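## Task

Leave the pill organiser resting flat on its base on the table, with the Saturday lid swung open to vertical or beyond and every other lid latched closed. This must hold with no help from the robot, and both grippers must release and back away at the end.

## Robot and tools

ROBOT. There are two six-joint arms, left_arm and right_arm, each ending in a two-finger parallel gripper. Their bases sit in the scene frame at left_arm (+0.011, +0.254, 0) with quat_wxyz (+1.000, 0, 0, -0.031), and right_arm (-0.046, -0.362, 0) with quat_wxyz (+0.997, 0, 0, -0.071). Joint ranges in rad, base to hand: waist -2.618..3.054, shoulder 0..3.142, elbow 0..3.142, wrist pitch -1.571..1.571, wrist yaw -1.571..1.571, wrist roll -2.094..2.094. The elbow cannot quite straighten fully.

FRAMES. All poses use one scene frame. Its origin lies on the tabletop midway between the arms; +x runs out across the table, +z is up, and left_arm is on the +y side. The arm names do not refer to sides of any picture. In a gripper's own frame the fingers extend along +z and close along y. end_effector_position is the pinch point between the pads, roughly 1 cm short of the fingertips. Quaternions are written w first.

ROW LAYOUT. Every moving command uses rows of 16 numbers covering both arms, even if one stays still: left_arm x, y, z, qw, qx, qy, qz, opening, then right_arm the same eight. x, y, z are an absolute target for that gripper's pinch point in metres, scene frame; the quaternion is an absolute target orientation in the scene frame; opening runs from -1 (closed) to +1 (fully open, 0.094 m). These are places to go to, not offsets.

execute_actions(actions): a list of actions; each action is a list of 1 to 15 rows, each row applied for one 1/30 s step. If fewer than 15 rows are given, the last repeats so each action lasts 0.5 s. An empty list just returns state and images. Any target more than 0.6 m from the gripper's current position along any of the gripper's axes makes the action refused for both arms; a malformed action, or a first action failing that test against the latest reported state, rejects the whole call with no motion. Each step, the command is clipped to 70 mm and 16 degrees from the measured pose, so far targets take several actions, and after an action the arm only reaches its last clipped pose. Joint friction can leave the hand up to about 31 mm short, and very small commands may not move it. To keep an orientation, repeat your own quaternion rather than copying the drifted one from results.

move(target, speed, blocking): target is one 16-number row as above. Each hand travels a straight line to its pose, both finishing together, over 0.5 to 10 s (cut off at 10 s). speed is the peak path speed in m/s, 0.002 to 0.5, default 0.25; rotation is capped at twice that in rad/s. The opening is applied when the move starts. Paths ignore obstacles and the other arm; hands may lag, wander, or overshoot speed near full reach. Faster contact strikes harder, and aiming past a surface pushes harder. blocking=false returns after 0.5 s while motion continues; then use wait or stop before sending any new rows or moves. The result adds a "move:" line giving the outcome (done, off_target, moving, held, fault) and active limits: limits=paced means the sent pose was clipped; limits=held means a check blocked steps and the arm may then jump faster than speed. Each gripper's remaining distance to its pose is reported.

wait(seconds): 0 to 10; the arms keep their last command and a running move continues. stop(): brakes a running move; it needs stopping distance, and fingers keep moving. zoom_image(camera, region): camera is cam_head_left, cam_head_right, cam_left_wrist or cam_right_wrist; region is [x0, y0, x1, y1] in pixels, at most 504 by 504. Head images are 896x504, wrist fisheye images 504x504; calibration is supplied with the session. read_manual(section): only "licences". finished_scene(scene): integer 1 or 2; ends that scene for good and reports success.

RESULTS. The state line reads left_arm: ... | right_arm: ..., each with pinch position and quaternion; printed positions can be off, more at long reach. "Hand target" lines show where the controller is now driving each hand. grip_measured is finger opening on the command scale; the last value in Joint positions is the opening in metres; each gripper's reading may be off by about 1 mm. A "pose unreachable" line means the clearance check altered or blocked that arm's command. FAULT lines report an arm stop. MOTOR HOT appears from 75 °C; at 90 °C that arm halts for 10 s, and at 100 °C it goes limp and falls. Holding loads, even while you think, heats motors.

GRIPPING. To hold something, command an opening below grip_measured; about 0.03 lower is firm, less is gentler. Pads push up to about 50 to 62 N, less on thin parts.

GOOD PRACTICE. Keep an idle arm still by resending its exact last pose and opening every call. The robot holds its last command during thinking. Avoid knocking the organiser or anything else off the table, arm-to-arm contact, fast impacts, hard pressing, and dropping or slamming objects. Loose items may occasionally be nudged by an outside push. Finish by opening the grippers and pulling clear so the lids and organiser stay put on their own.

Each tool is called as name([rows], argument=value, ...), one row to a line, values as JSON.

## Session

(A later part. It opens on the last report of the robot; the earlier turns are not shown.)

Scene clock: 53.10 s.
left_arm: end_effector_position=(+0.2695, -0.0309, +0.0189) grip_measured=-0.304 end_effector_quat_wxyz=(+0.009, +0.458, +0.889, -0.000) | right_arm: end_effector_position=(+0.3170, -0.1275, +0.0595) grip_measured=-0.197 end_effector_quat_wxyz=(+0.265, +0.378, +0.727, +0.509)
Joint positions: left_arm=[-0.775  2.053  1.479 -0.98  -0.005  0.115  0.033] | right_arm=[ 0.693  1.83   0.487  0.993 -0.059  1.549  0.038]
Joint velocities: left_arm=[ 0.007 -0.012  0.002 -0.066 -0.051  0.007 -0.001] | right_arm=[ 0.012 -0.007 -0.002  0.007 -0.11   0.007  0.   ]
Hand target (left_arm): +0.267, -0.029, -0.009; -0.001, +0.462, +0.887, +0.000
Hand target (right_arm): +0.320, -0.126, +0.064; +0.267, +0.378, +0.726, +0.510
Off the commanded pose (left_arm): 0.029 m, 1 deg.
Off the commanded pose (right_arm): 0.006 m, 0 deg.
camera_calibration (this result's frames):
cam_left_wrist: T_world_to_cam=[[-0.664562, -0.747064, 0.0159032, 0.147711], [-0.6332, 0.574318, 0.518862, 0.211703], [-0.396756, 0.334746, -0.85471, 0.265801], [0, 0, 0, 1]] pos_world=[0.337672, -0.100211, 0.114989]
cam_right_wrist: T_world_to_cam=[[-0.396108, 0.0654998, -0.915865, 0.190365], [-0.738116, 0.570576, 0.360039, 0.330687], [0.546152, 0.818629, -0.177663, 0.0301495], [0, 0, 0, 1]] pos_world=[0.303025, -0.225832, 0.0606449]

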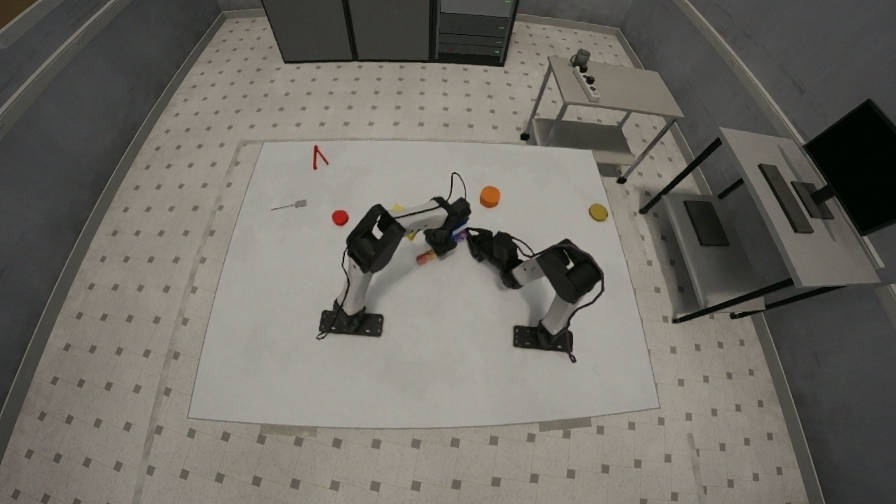

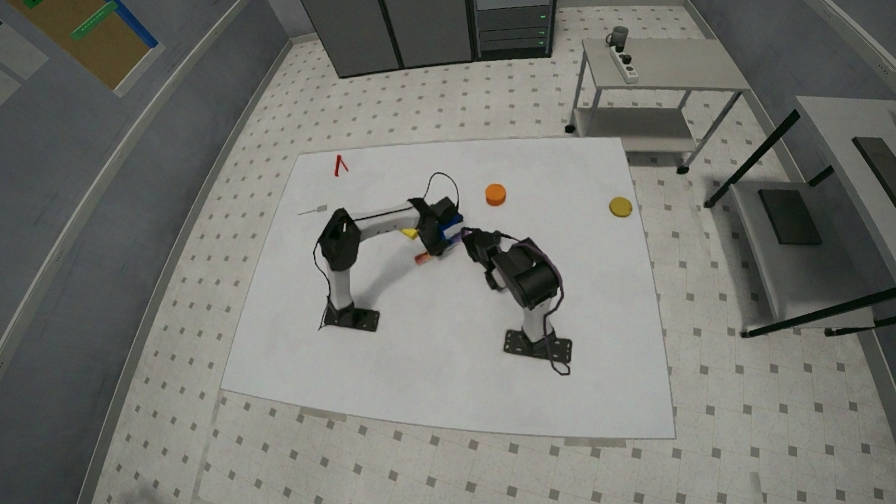

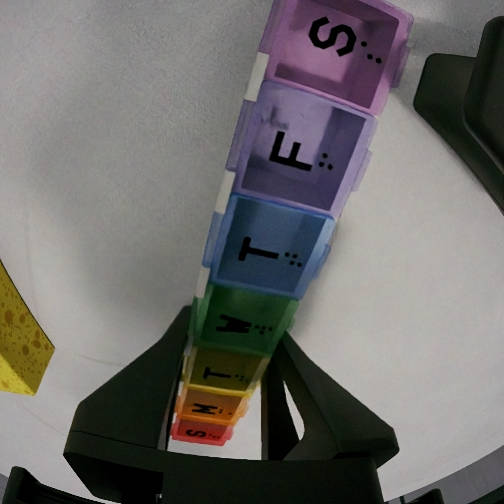

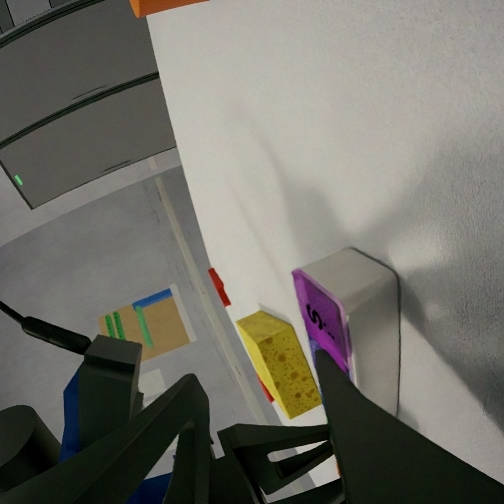

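execute_actions([
  [[0.268,-0.03,-0.01,0,0.462,0.887,0,-0.4, 0.320,-0.1255,0.062,0.266,0.377,0.724,0.508,0.2]],
  [[0.268,-0.03,-0.01,0,0.462,0.887,0,-0.4, 0.320,-0.127,0.055,0.266,0.377,0.724,0.508,0.45]],
  [[0.268,-0.03,-0.01,0,0.462,0.887,0,-0.4, 0.322,-0.127,0.05,0.266,0.377,0.724,0.508,0.45]],
  [[0.268,-0.03,-0.01,0,0.462,0.887,0,-0.4, 0.3235,-0.1265,0.047,0.266,0.377,0.724,0.508,0.45]],
  [[0.268,-0.03,-0.01,0,0.462,0.887,0,-0.4, 0.3235,-0.1265,0.047,0.266,0.377,0.724,0.508,0.45]],
])

execute_actions([
  [[0.268,-0.03,-0.01,0,0.462,0.887,0,-0.4, 0.3235,-0.1265,0.047,0.266,0.377,0.724,0.508,0.3]],
  [[0.268,-0.03,-0.01,0,0.462,0.887,0,-0.4, 0.3235,-0.1265,0.047,0.266,0.377,0.724,0.508,0.18]],
  [[0.268,-0.03,-0.01,0,0.462,0.887,0,-0.4, 0.3235,-0.1265,0.047,0.266,0.377,0.724,0.508,0.06]],
  [[0.268,-0.03,-0.01,0,0.462,0.887,0,-0.4, 0.3235,-0.1265,0.047,0.266,0.377,0.724,0.508,-0.06]],
])

zoom_image(camera="cam_right_wrist", region=[230, 240, 410, 420])

Scene clock: 58.40 s.
left_arm: end_effector_position=(+0.2695, -0.0309, +0.0189) grip_measured=-0.304 end_effector_quat_wxyz=(+0.009, +0.458, +0.889, -0.000) | right_arm: end_effector_position=(+0.3186, -0.1266, +0.0489) grip_measured=+0.447 end_effector_quat_wxyz=(+0.265, +0.377, +0.726, +0.510)
Joint positions: left_arm=[-0.775  2.053  1.479 -0.98  -0.005  0.115  0.033] | right_arm=[ 0.693  1.892  0.487  1.059 -0.059  1.549  0.068]
Joint velocities: left_arm=[ 0.007  0.007 -0.007 -0.051 -0.007 -0.007  0.   ] | right_arm=[-0.012 -0.002 -0.022  0.007 -0.007  0.037 -0.001]
Hand target (left_arm): +0.267, -0.029, -0.009; -0.001, +0.462, +0.887, +0.000
Hand target (right_arm): +0.323, -0.127, +0.047; +0.267, +0.378, +0.726, +0.509
Off the commanded pose (left_arm): 0.029 m, 1 deg.
Off the commanded pose (right_arm): 0.005 m, 0 deg.
camera_calibration (this result's frames):
cam_left_wrist: T_world_to_cam=[[-0.664562, -0.747064, 0.0159032, 0.147711], [-0.6332, 0.574318, 0.518862, 0.211703], [-0.396756, 0.334746, -0.85471, 0.265801], [0, 0, 0, 1]] pos_world=[0.337672, -0.100211, 0.114989]
cam_right_wrist: T_world_to_cam=[[-0.393426, 0.0671439, -0.916901, 0.180602], [-0.739169, 0.569931, 0.3589, 0.335417], [0.546668, 0.818945, -0.174595, 0.0263691], [0, 0, 0, 1]] pos_world=[0.304568, -0.224886, 0.0498169]

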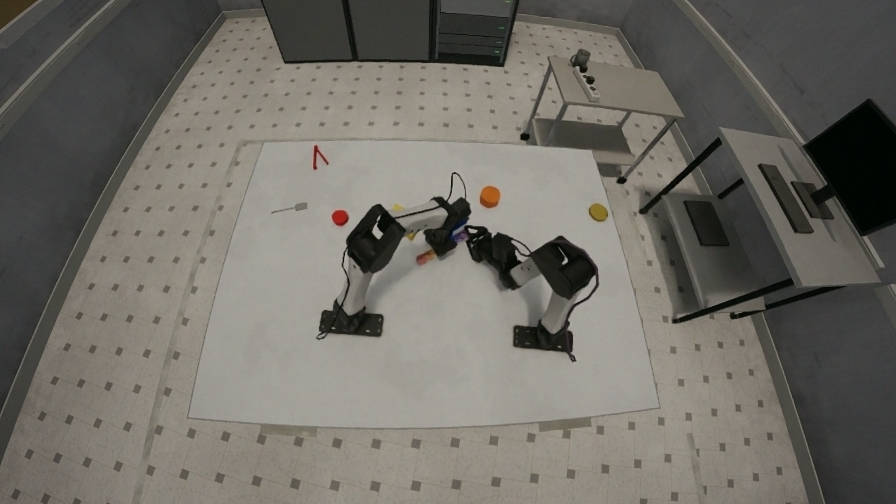

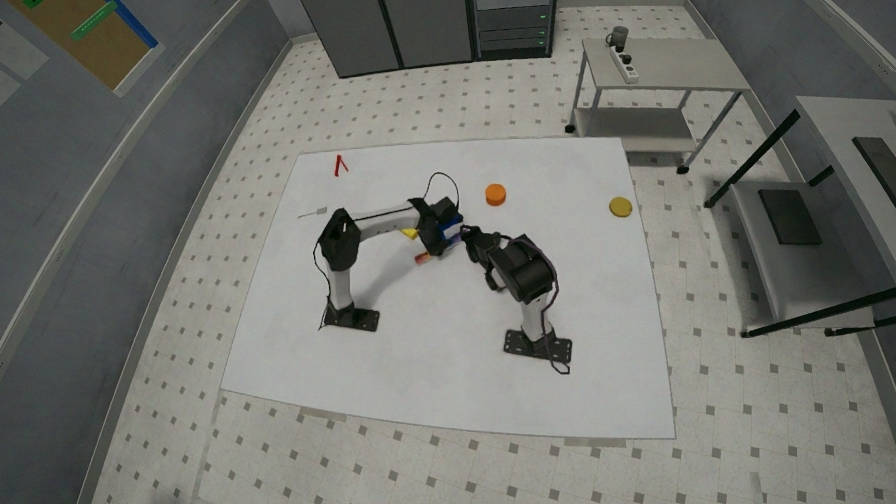

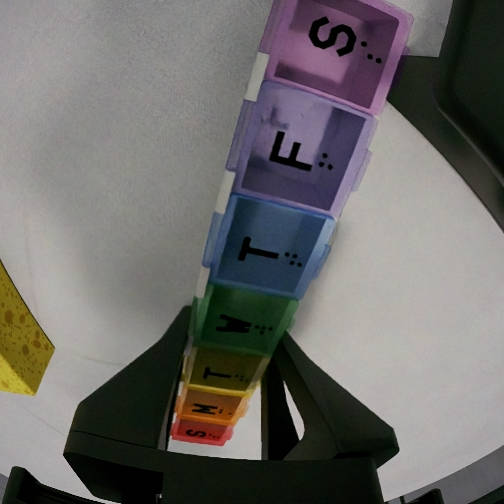

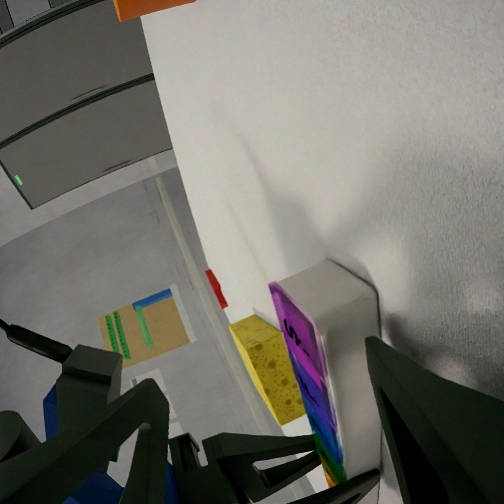

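Scene clock: 60.40 s.
left_arm: end_effector_position=(+0.2695, -0.0309, +0.0189) grip_measured=-0.304 end_effector_quat_wxyz=(+0.009, +0.458, +0.889, -0.000) | right_arm: end_effector_position=(+0.3186, -0.1266, +0.0489) grip_measured=-0.057 end_effector_quat_wxyz=(+0.265, +0.377, +0.726, +0.510)
Joint positions: left_arm=[-0.775  2.053  1.479 -0.98  -0.005  0.115  0.033] | right_arm=[ 0.693  1.892  0.487  1.059 -0.059  1.549  0.044]
Joint velocities: left_arm=[ 0.007  0.002 -0.017  0.007 -0.051 -0.051 -0.   ] | right_arm=[-0.022  0.017 -0.007 -0.066  0.051 -0.125 -0.001]
Hand target (left_arm): +0.267, -0.029, -0.009; -0.001, +0.462, +0.887, +0.000
Hand target (right_arm): +0.323, -0.127, +0.047; +0.267, +0.378, +0.726, +0.509
Off the commanded pose (left_arm): 0.029 m, 1 deg.
Off the commanded pose (right_arm): 0.005 m, 0 deg.
camera_calibration (this result's frames):
cam_left_wrist: T_world_to_cam=[[-0.664562, -0.747064, 0.0159032, 0.147711], [-0.6332, 0.574318, 0.518862, 0.211703], [-0.396756, 0.334746, -0.85471, 0.265801], [0, 0, 0, 1]] pos_world=[0.337672, -0.100211, 0.114989]
cam_right_wrist: T_world_to_cam=[[-0.393426, 0.0671439, -0.916901, 0.180602], [-0.739169, 0.569931, 0.3589, 0.335417], [0.546668, 0.818945, -0.174595, 0.0263691], [0, 0, 0, 1]] pos_world=[0.304568, -0.224886, 0.0498169]

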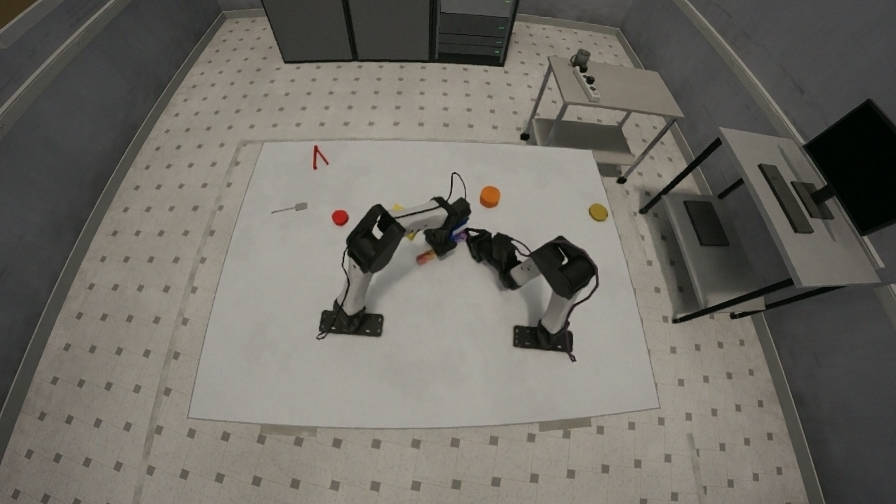

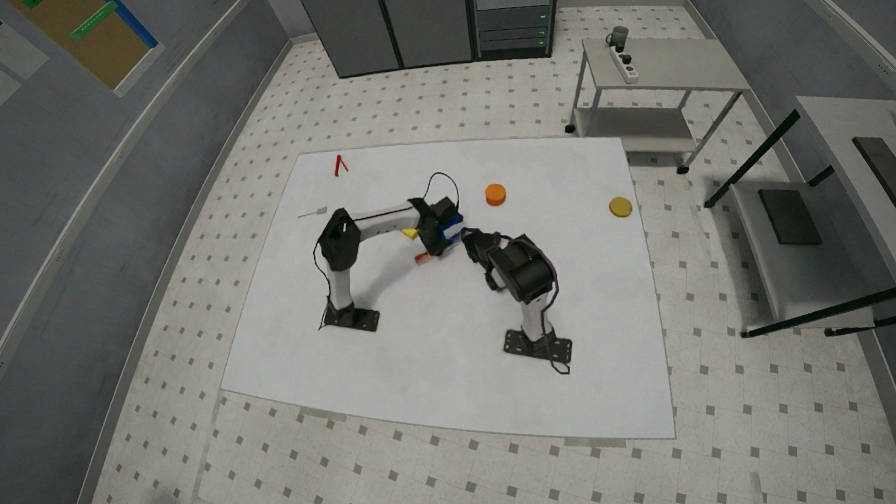

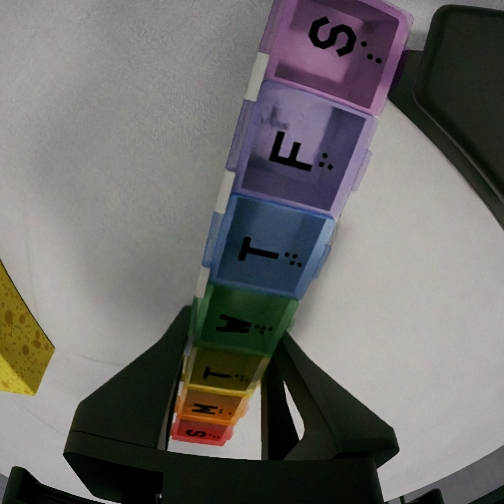

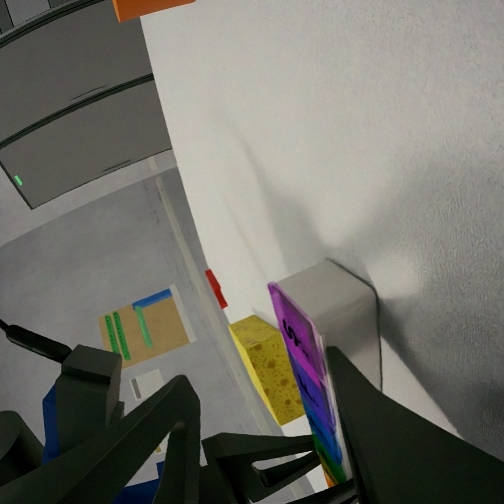

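Region (230, 240, 410, 420) of cam_right_wrist's 504x504 image, scaled by 2.800, with more detail than that image has.

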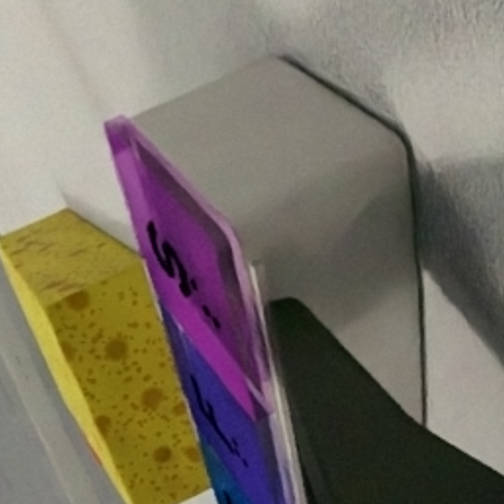

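execute_actions([
  [[0.268,-0.03,-0.01,0,0.462,0.887,0,-0.4,0.3235,-0.1265,0.047,0.266,0.377,0.724,0.508,-0.18]],
  [[0.268,-0.03,-0.01,0,0.462,0.887,0,-0.4,0.3235,-0.1265,0.047,0.266,0.377,0.724,0.508,-0.3]],
])

Scene clock: 65.37 s.
left_arm: end_effector_position=(+0.2696, -0.0309, +0.0189) grip_measured=-0.304 end_effector_quat_wxyz=(+0.009, +0.458, +0.889, -0.000) | right_arm: end_effector_position=(+0.3181, -0.1269, +0.0472) grip_measured=-0.297 end_effector_quat_wxyz=(+0.264, +0.378, +0.728, +0.508)
Joint positions: left_arm=[-0.775  2.053  1.479 -0.98  -0.006  0.115  0.033] | right_arm=[ 0.693  1.893  0.487  1.053 -0.059  1.549  0.033]
Joint velocities: left_arm=[-0.012  0.002 -0.007  0.022  0.022 -0.081  0.001] | right_arm=[-0.002 -0.002 -0.012 -0.022  0.066 -0.022  0.   ]
Hand target (left_arm): +0.267, -0.029, -0.009; -0.001, +0.462, +0.887, +0.000
Hand target (right_arm): +0.323, -0.127, +0.047; +0.267, +0.378, +0.726, +0.509
Off the commanded pose (left_arm): 0.029 m, 1 deg.
Off the commanded pose (right_arm): 0.005 m, 0 deg.
camera_calibration (this result's frames):
cam_left_wrist: T_world_to_cam=[[-0.664566, -0.747067, 0.015566, 0.147773], [-0.633483, 0.574328, 0.518504, 0.211871], [-0.396298, 0.33472, -0.854933, 0.265736], [0, 0, 0, 1]] pos_world=[0.337732, -0.100234, 0.11503]
cam_right_wrist: T_world_to_cam=[[-0.398788, 0.0638575, -0.914817, 0.180104], [-0.737061, 0.571223, 0.361173, 0.335208], [0.545628, 0.818307, -0.18073, 0.02713], [0, 0, 0, 1]] pos_world=[0.304089, -0.22518, 0.0485975]

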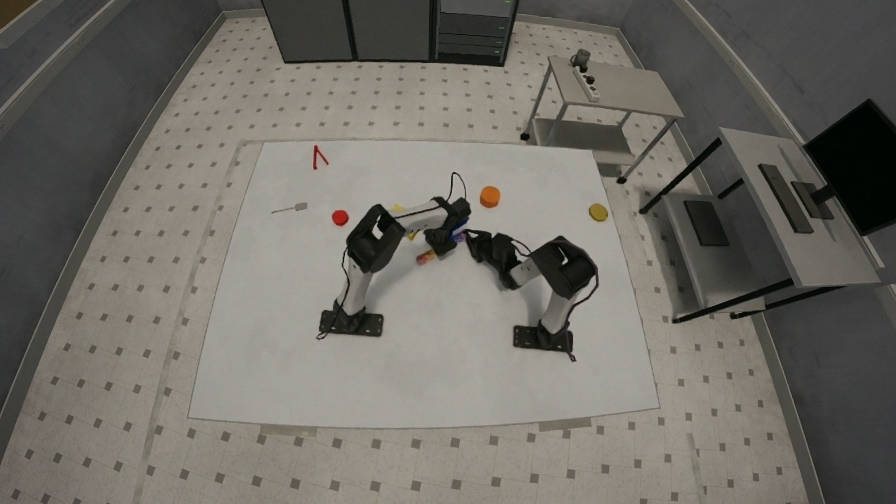

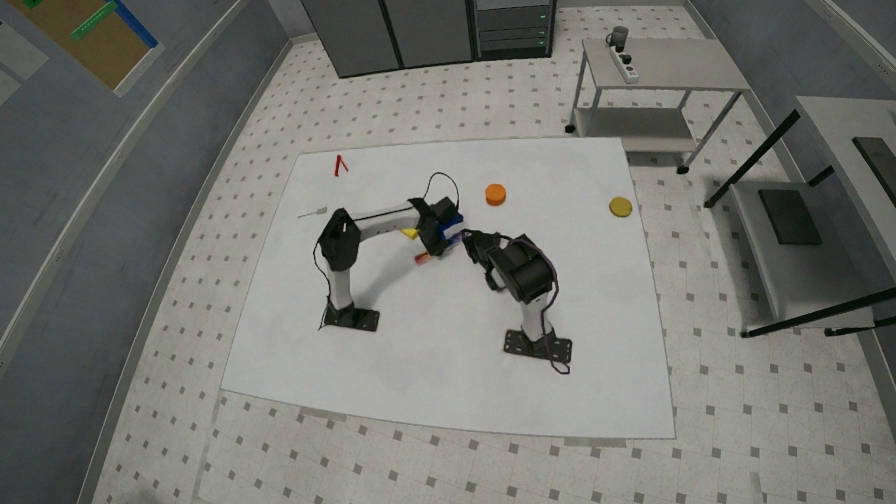

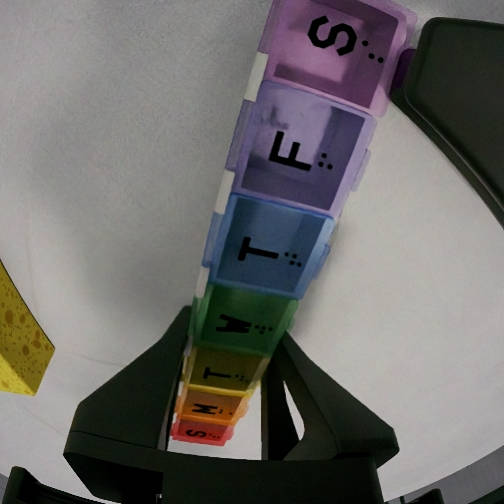

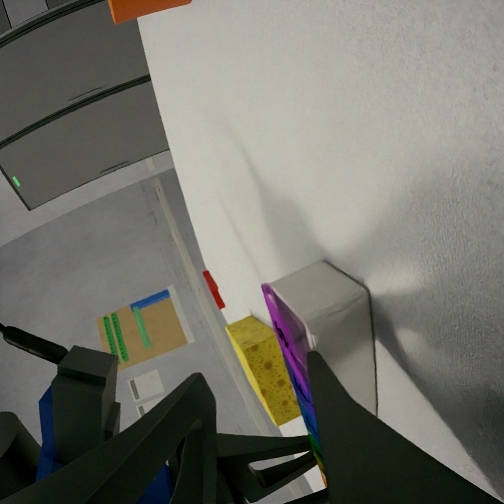

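execute_actions([
  [[0.268,-0.03,-0.01,0,0.462,0.887,0,-0.4,0.326,-0.125,0.056,0.266,0.377,0.724,0.508,-0.4]],
  [[0.268,-0.03,-0.01,0,0.462,0.887,0,-0.4,0.328,-0.1235,0.066,0.266,0.377,0.724,0.508,-0.4]],
])

Scene clock: 67.97 s.
left_arm: end_effector_position=(+0.2696, -0.0309, +0.0189) grip_measured=-0.304 end_effector_quat_wxyz=(+0.009, +0.458, +0.889, -0.000) | right_arm: end_effector_position=(+0.3253, -0.1224, +0.0649) grip_measured=-0.397 end_effector_quat_wxyz=(+0.267, +0.376, +0.724, +0.513)
Joint positions: left_arm=[-0.775  2.053  1.479 -0.98  -0.006  0.115  0.033] | right_arm=[ 0.693  1.838  0.526  0.973 -0.059  1.549  0.028]
Joint velocities: left_arm=[-0.002 -0.012  0.002 -0.007  0.051 -0.037  0.   ] | right_arm=[-0.007  0.012  0.017 -0.051 -0.051  0.022 -0.001]
Hand target (left_arm): +0.267, -0.029, -0.009; -0.001, +0.462, +0.887, +0.000
Hand target (right_arm): +0.328, -0.124, +0.066; +0.267, +0.378, +0.726, +0.509
Off the commanded pose (left_arm): 0.029 m, 1 deg.
Off the commanded pose (right_arm): 0.003 m, 0 deg.
camera_calibration (this result's frames):
cam_left_wrist: T_world_to_cam=[[-0.664566, -0.747067, 0.015566, 0.147773], [-0.633483, 0.574328, 0.518504, 0.211871], [-0.396298, 0.33472, -0.854933, 0.265736], [0, 0, 0, 1]] pos_world=[0.337732, -0.100234, 0.11503]
cam_right_wrist: T_world_to_cam=[[-0.388052, 0.0704377, -0.918942, 0.19645], [-0.741263, 0.568647, 0.356609, 0.332966], [0.547672, 0.81956, -0.168452, 0.0214557], [0, 0, 0, 1]] pos_world=[0.311297, -0.220762, 0.065402]

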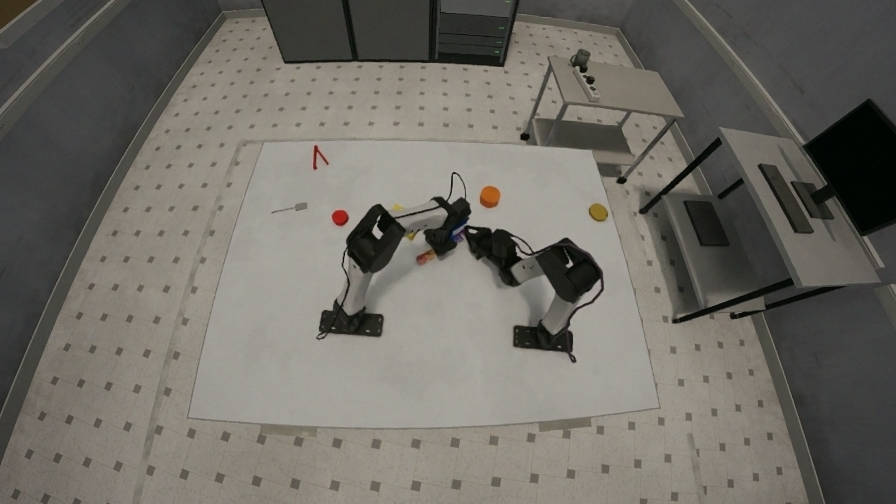

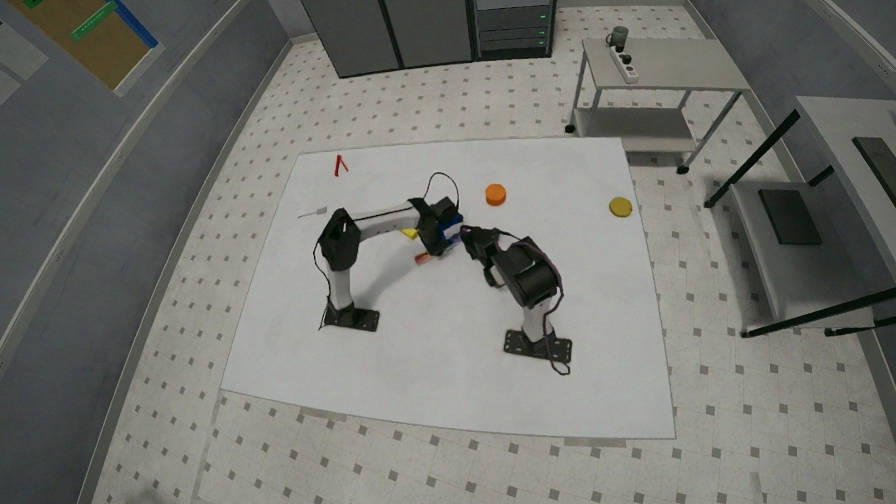

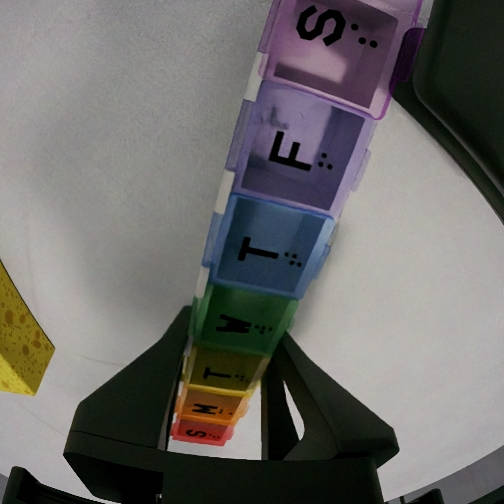

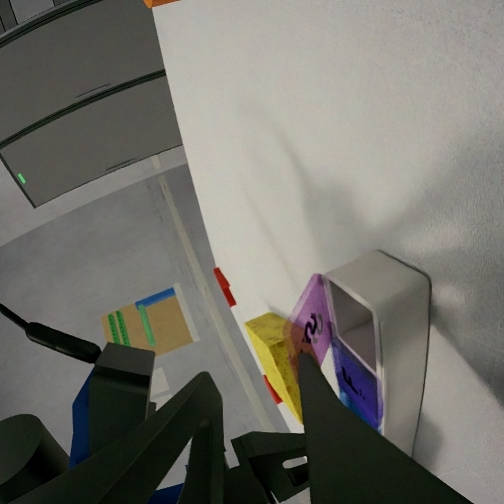

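Lid opened. Push forward.

move(target=[0.268,-0.03,-0.01,0,0.462,0.887,0,-0.4,0.356,-0.101,0.063,0.266,0.377,0.724,0.508,-0.4], speed=0.03)

Scene clock: 70.07 s.
left_arm: end_effector_position=(+0.2698, -0.0311, +0.0195) grip_measured=-0.304 end_effector_quat_wxyz=(+0.011, +0.458, +0.889, -0.001) | right_arm: end_effector_position=(+0.3549, -0.1049, +0.0690) grip_measured=-0.397 end_effector_quat_wxyz=(+0.270, +0.375, +0.721, +0.516)
Joint positions: left_arm=[-0.775  2.05   1.477 -0.977 -0.006  0.115  0.033] | right_arm=[ 0.693  1.918  0.666  0.925 -0.055  1.549  0.028]
Joint velocities: left_arm=[ 0.012  0.007 -0.012  0.007  0.066  0.066  0.001] | right_arm=[-0.017 -0.012  0.017 -0.007 -0.007  0.066 -0.001]
Hand target (left_arm): +0.267, -0.029, -0.008; -0.001, +0.462, +0.887, +0.000
Hand target (right_arm): +0.356, -0.102, +0.063; +0.267, +0.378, +0.726, +0.509
Off the commanded pose (left_arm): 0.030 m, 1 deg.
Off the commanded pose (right_arm): 0.007 m, 1 deg.
move: off_target (left_arm)
camera_calibration (this result's frames):
cam_left_wrist: T_world_to_cam=[[-0.664895, -0.746765, 0.0160187, 0.147821], [-0.634717, 0.576177, 0.514931, 0.212257], [-0.393762, 0.332208, -0.857082, 0.265695], [0, 0, 0, 1]] pos_world=[0.33763, -0.100176, 0.116057]
cam_right_wrist: T_world_to_cam=[[-0.377776, 0.0766327, -0.92272, 0.207774], [-0.743493, 0.56883, 0.351639, 0.344603], [0.551818, 0.818877, -0.157914, -0.0106672], [0, 0, 0, 1]] pos_world=[0.340588, -0.203208, 0.0688568]

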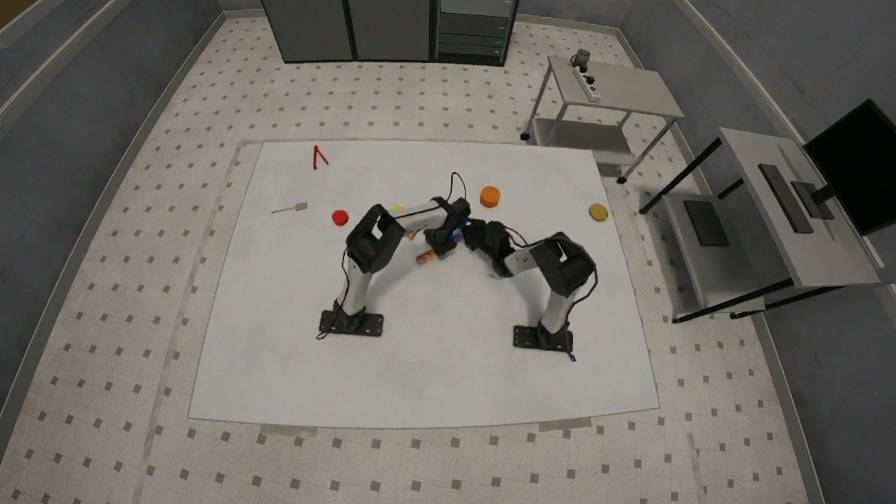

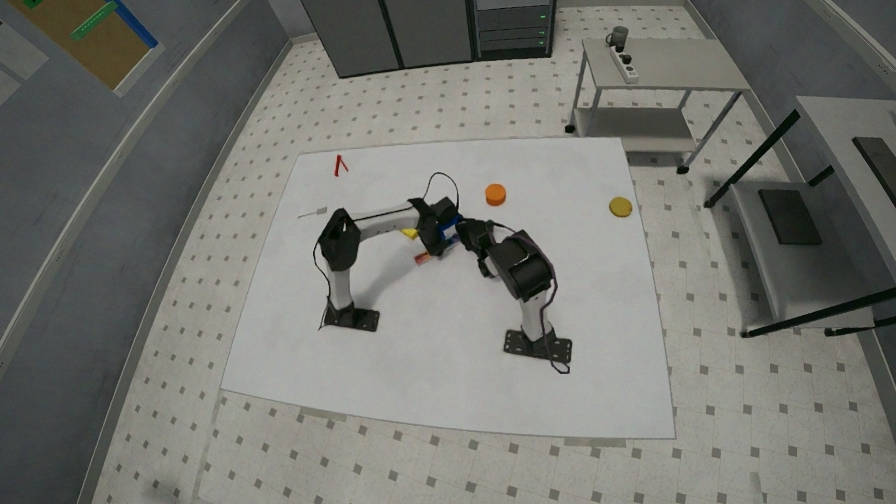

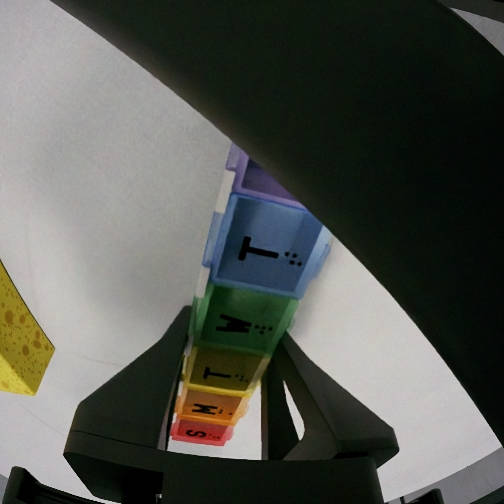

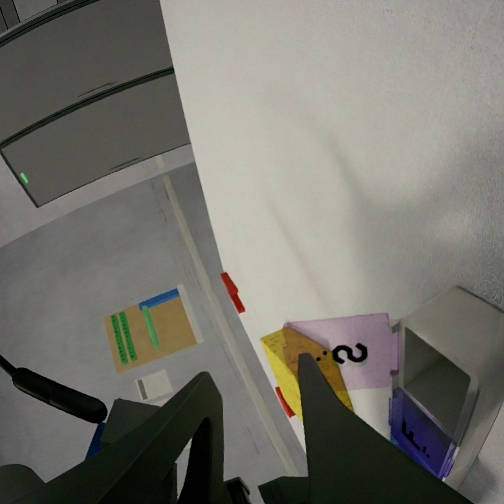

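move(target=[0.2698,-0.031,0.015,0,0.462,0.887,0,0.4,0.27,-0.165,0.065,0.266,0.377,0.724,0.508,-0.4], speed=0.08)

move(target=[0.26,-0.01,0.15,0,0.462,0.887,0,0.4,0.25,-0.2,0.1,0.266,0.377,0.724,0.508,-0.4], speed=0.1)

Scene clock: 78.47 s.
left_arm: end_effector_position=(+0.2693, -0.0305, +0.0180) grip_measured=+0.398 end_effector_quat_wxyz=(+0.007, +0.461, +0.888, +0.000) | right_arm: end_effector_position=(+0.2723, -0.1578, +0.0683) grip_measured=-0.397 end_effector_quat_wxyz=(+0.266, +0.376, +0.725, +0.513)
Joint positions: left_arm=[-0.775  2.055  1.479 -0.98  -0.006  0.12   0.066] | right_arm=[ 0.681  1.632  0.275  1.016 -0.071  1.546  0.028]
Joint velocities: left_arm=[-0.017 -0.007  0.027  0.022 -0.007 -0.037  0.   ] | right_arm=[-0.017 -0.012 -0.012 -0.037  0.037  0.007 -0.001]
Hand target (left_arm): +0.270, -0.031, +0.015; +0.000, +0.462, +0.887, -0.000
Hand target (right_arm): +0.269, -0.164, +0.066; +0.267, +0.378, +0.726, +0.509
Off the commanded pose (left_arm): 0.003 m, 1 deg.
Off the commanded pose (right_arm): 0.008 m, 0 deg.
move: done
camera_calibration (this result's frames):
cam_left_wrist: T_world_to_cam=[[-0.668515, -0.743544, 0.015154, 0.149023], [-0.629369, 0.576482, 0.521118, 0.210792], [-0.39621, 0.338838, -0.85335, 0.264785], [0, 0, 0, 1]] pos_world=[0.337201, -0.100431, 0.113849]
cam_right_wrist: T_world_to_cam=[[-0.389679, 0.0702277, -0.918269, 0.181834], [-0.741323, 0.567691, 0.358005, 0.31228], [0.546435, 0.820241, -0.169155, 0.0805342], [0, 0, 0, 1]] pos_world=[0.25835, -0.256106, 0.0687971]

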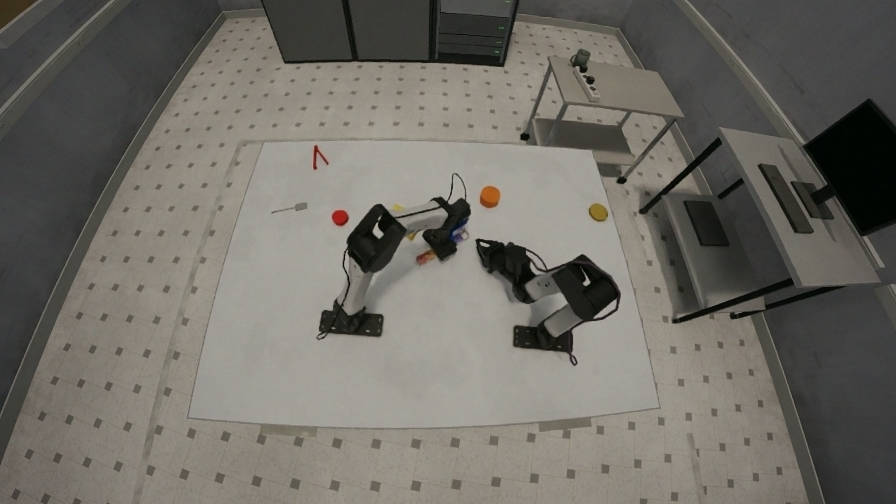

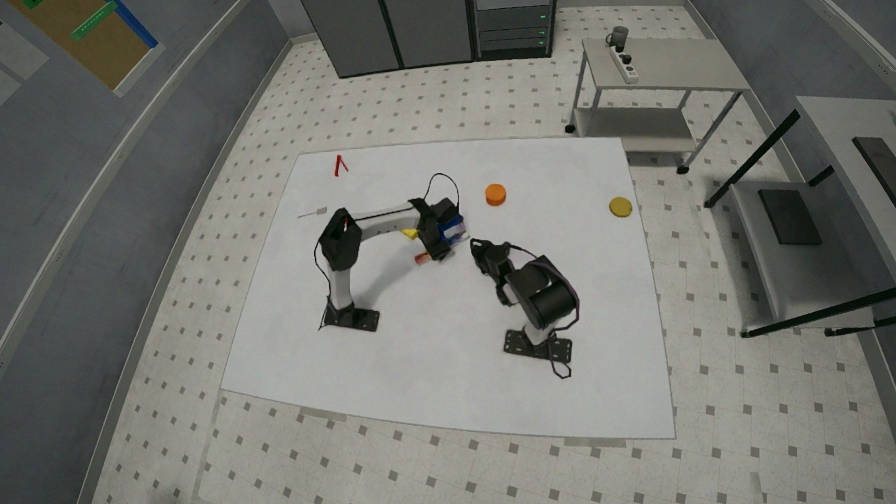

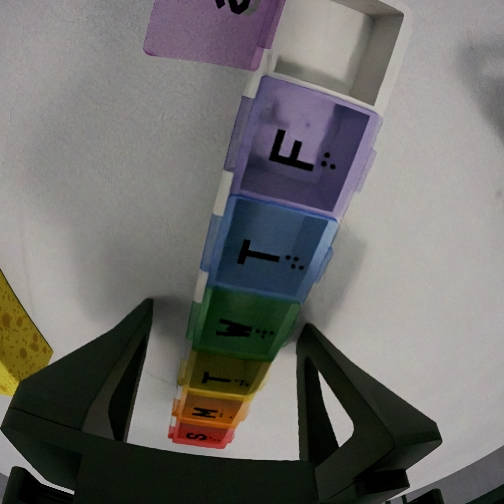

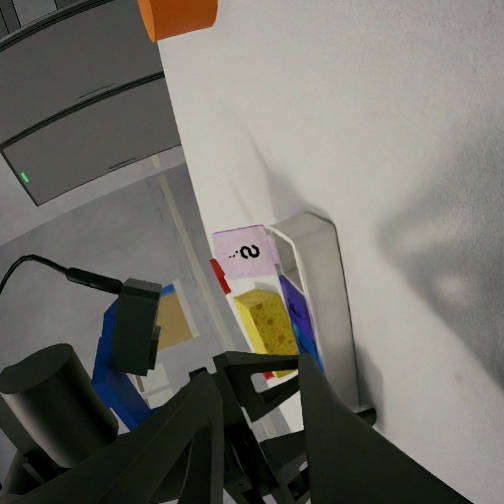

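Scene clock: 80.40 s.
left_arm: end_effector_position=(+0.2556, -0.0100, +0.1383) grip_measured=+0.398 end_effector_quat_wxyz=(-0.011, +0.465, +0.885, +0.007) | right_arm: end_effector_position=(+0.2549, -0.1939, +0.1110) grip_measured=-0.397 end_effector_quat_wxyz=(+0.273, +0.371, +0.719, +0.520)
Joint positions: left_arm=[-0.765  1.941  1.798 -1.454 -0.006  0.139  0.066] | right_arm=[ 0.56   1.224  0.222  0.682 -0.185  1.504  0.028]
Joint velocities: left_arm=[ 0.032  0.012 -0.002  0.022 -0.007 -0.095  0.   ] | right_arm=[ 0.012 -0.002 -0.002  0.022 -0.037 -0.022 -0.   ]
Hand target (left_arm): +0.258, -0.008, +0.150; +0.000, +0.462, +0.887, +0.000
Hand target (right_arm): +0.250, -0.200, +0.101; +0.267, +0.378, +0.726, +0.509
Off the commanded pose (left_arm): 0.013 m, 2 deg.
Off the commanded pose (right_arm): 0.013 m, 2 deg.
move: off_target (left_arm, right_arm)
camera_calibration (this result's frames):
cam_left_wrist: T_world_to_cam=[[-0.674938, -0.737786, 0.0114408, 0.155518], [-0.60954, 0.56622, 0.554848, 0.117845], [-0.415837, 0.367514, -0.831873, 0.357357], [0, 0, 0, 1]] pos_world=[0.325398, -0.083321, 0.23011]
cam_right_wrist: T_world_to_cam=[[-0.367546, 0.0785243, -0.926684, 0.213711], [-0.750123, 0.563984, 0.345308, 0.307554], [0.54975, 0.822044, -0.148387, 0.124119], [0, 0, 0, 1]] pos_world=[0.241018, -0.292268, 0.110259]

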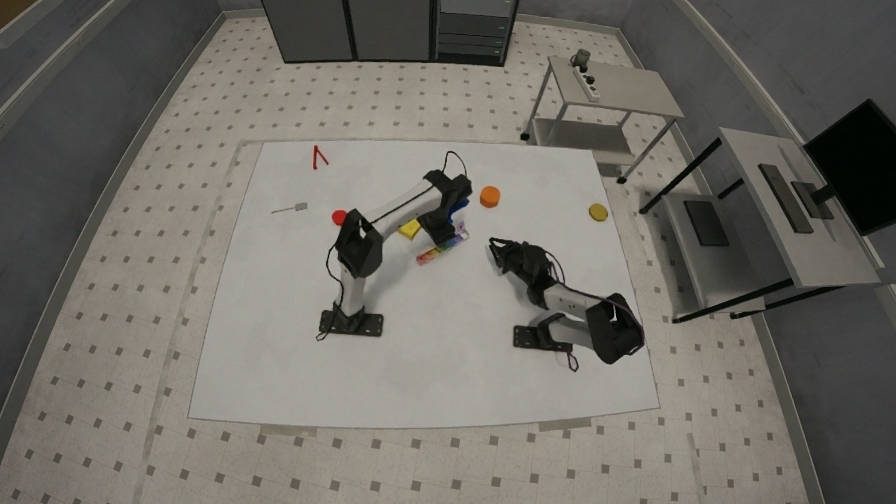

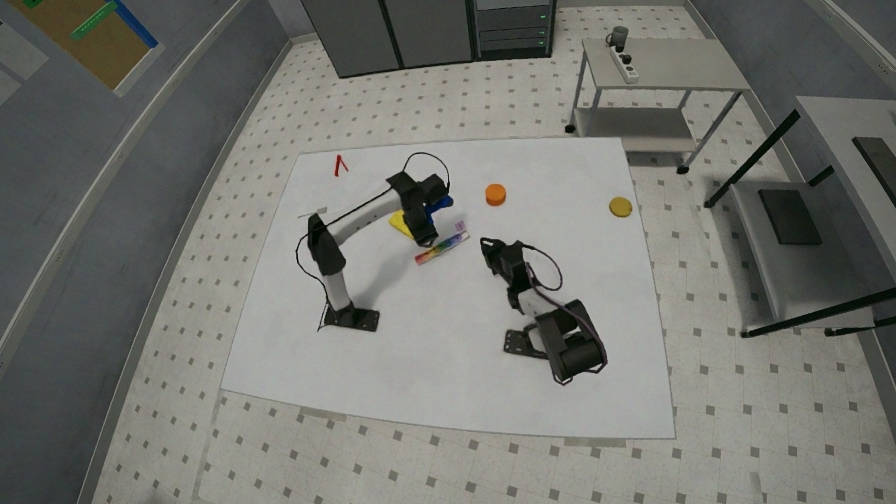

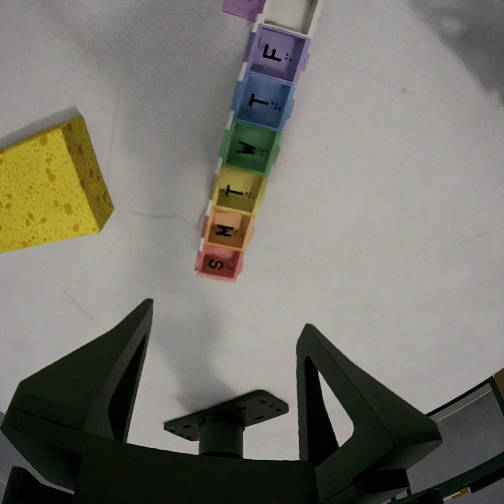

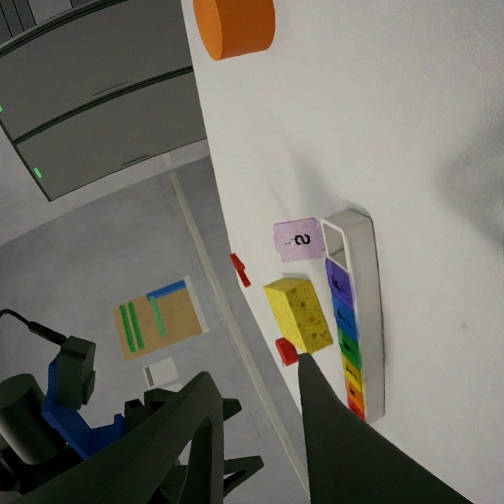

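finished_scene(scene=2)

The scene is finished: the task was done.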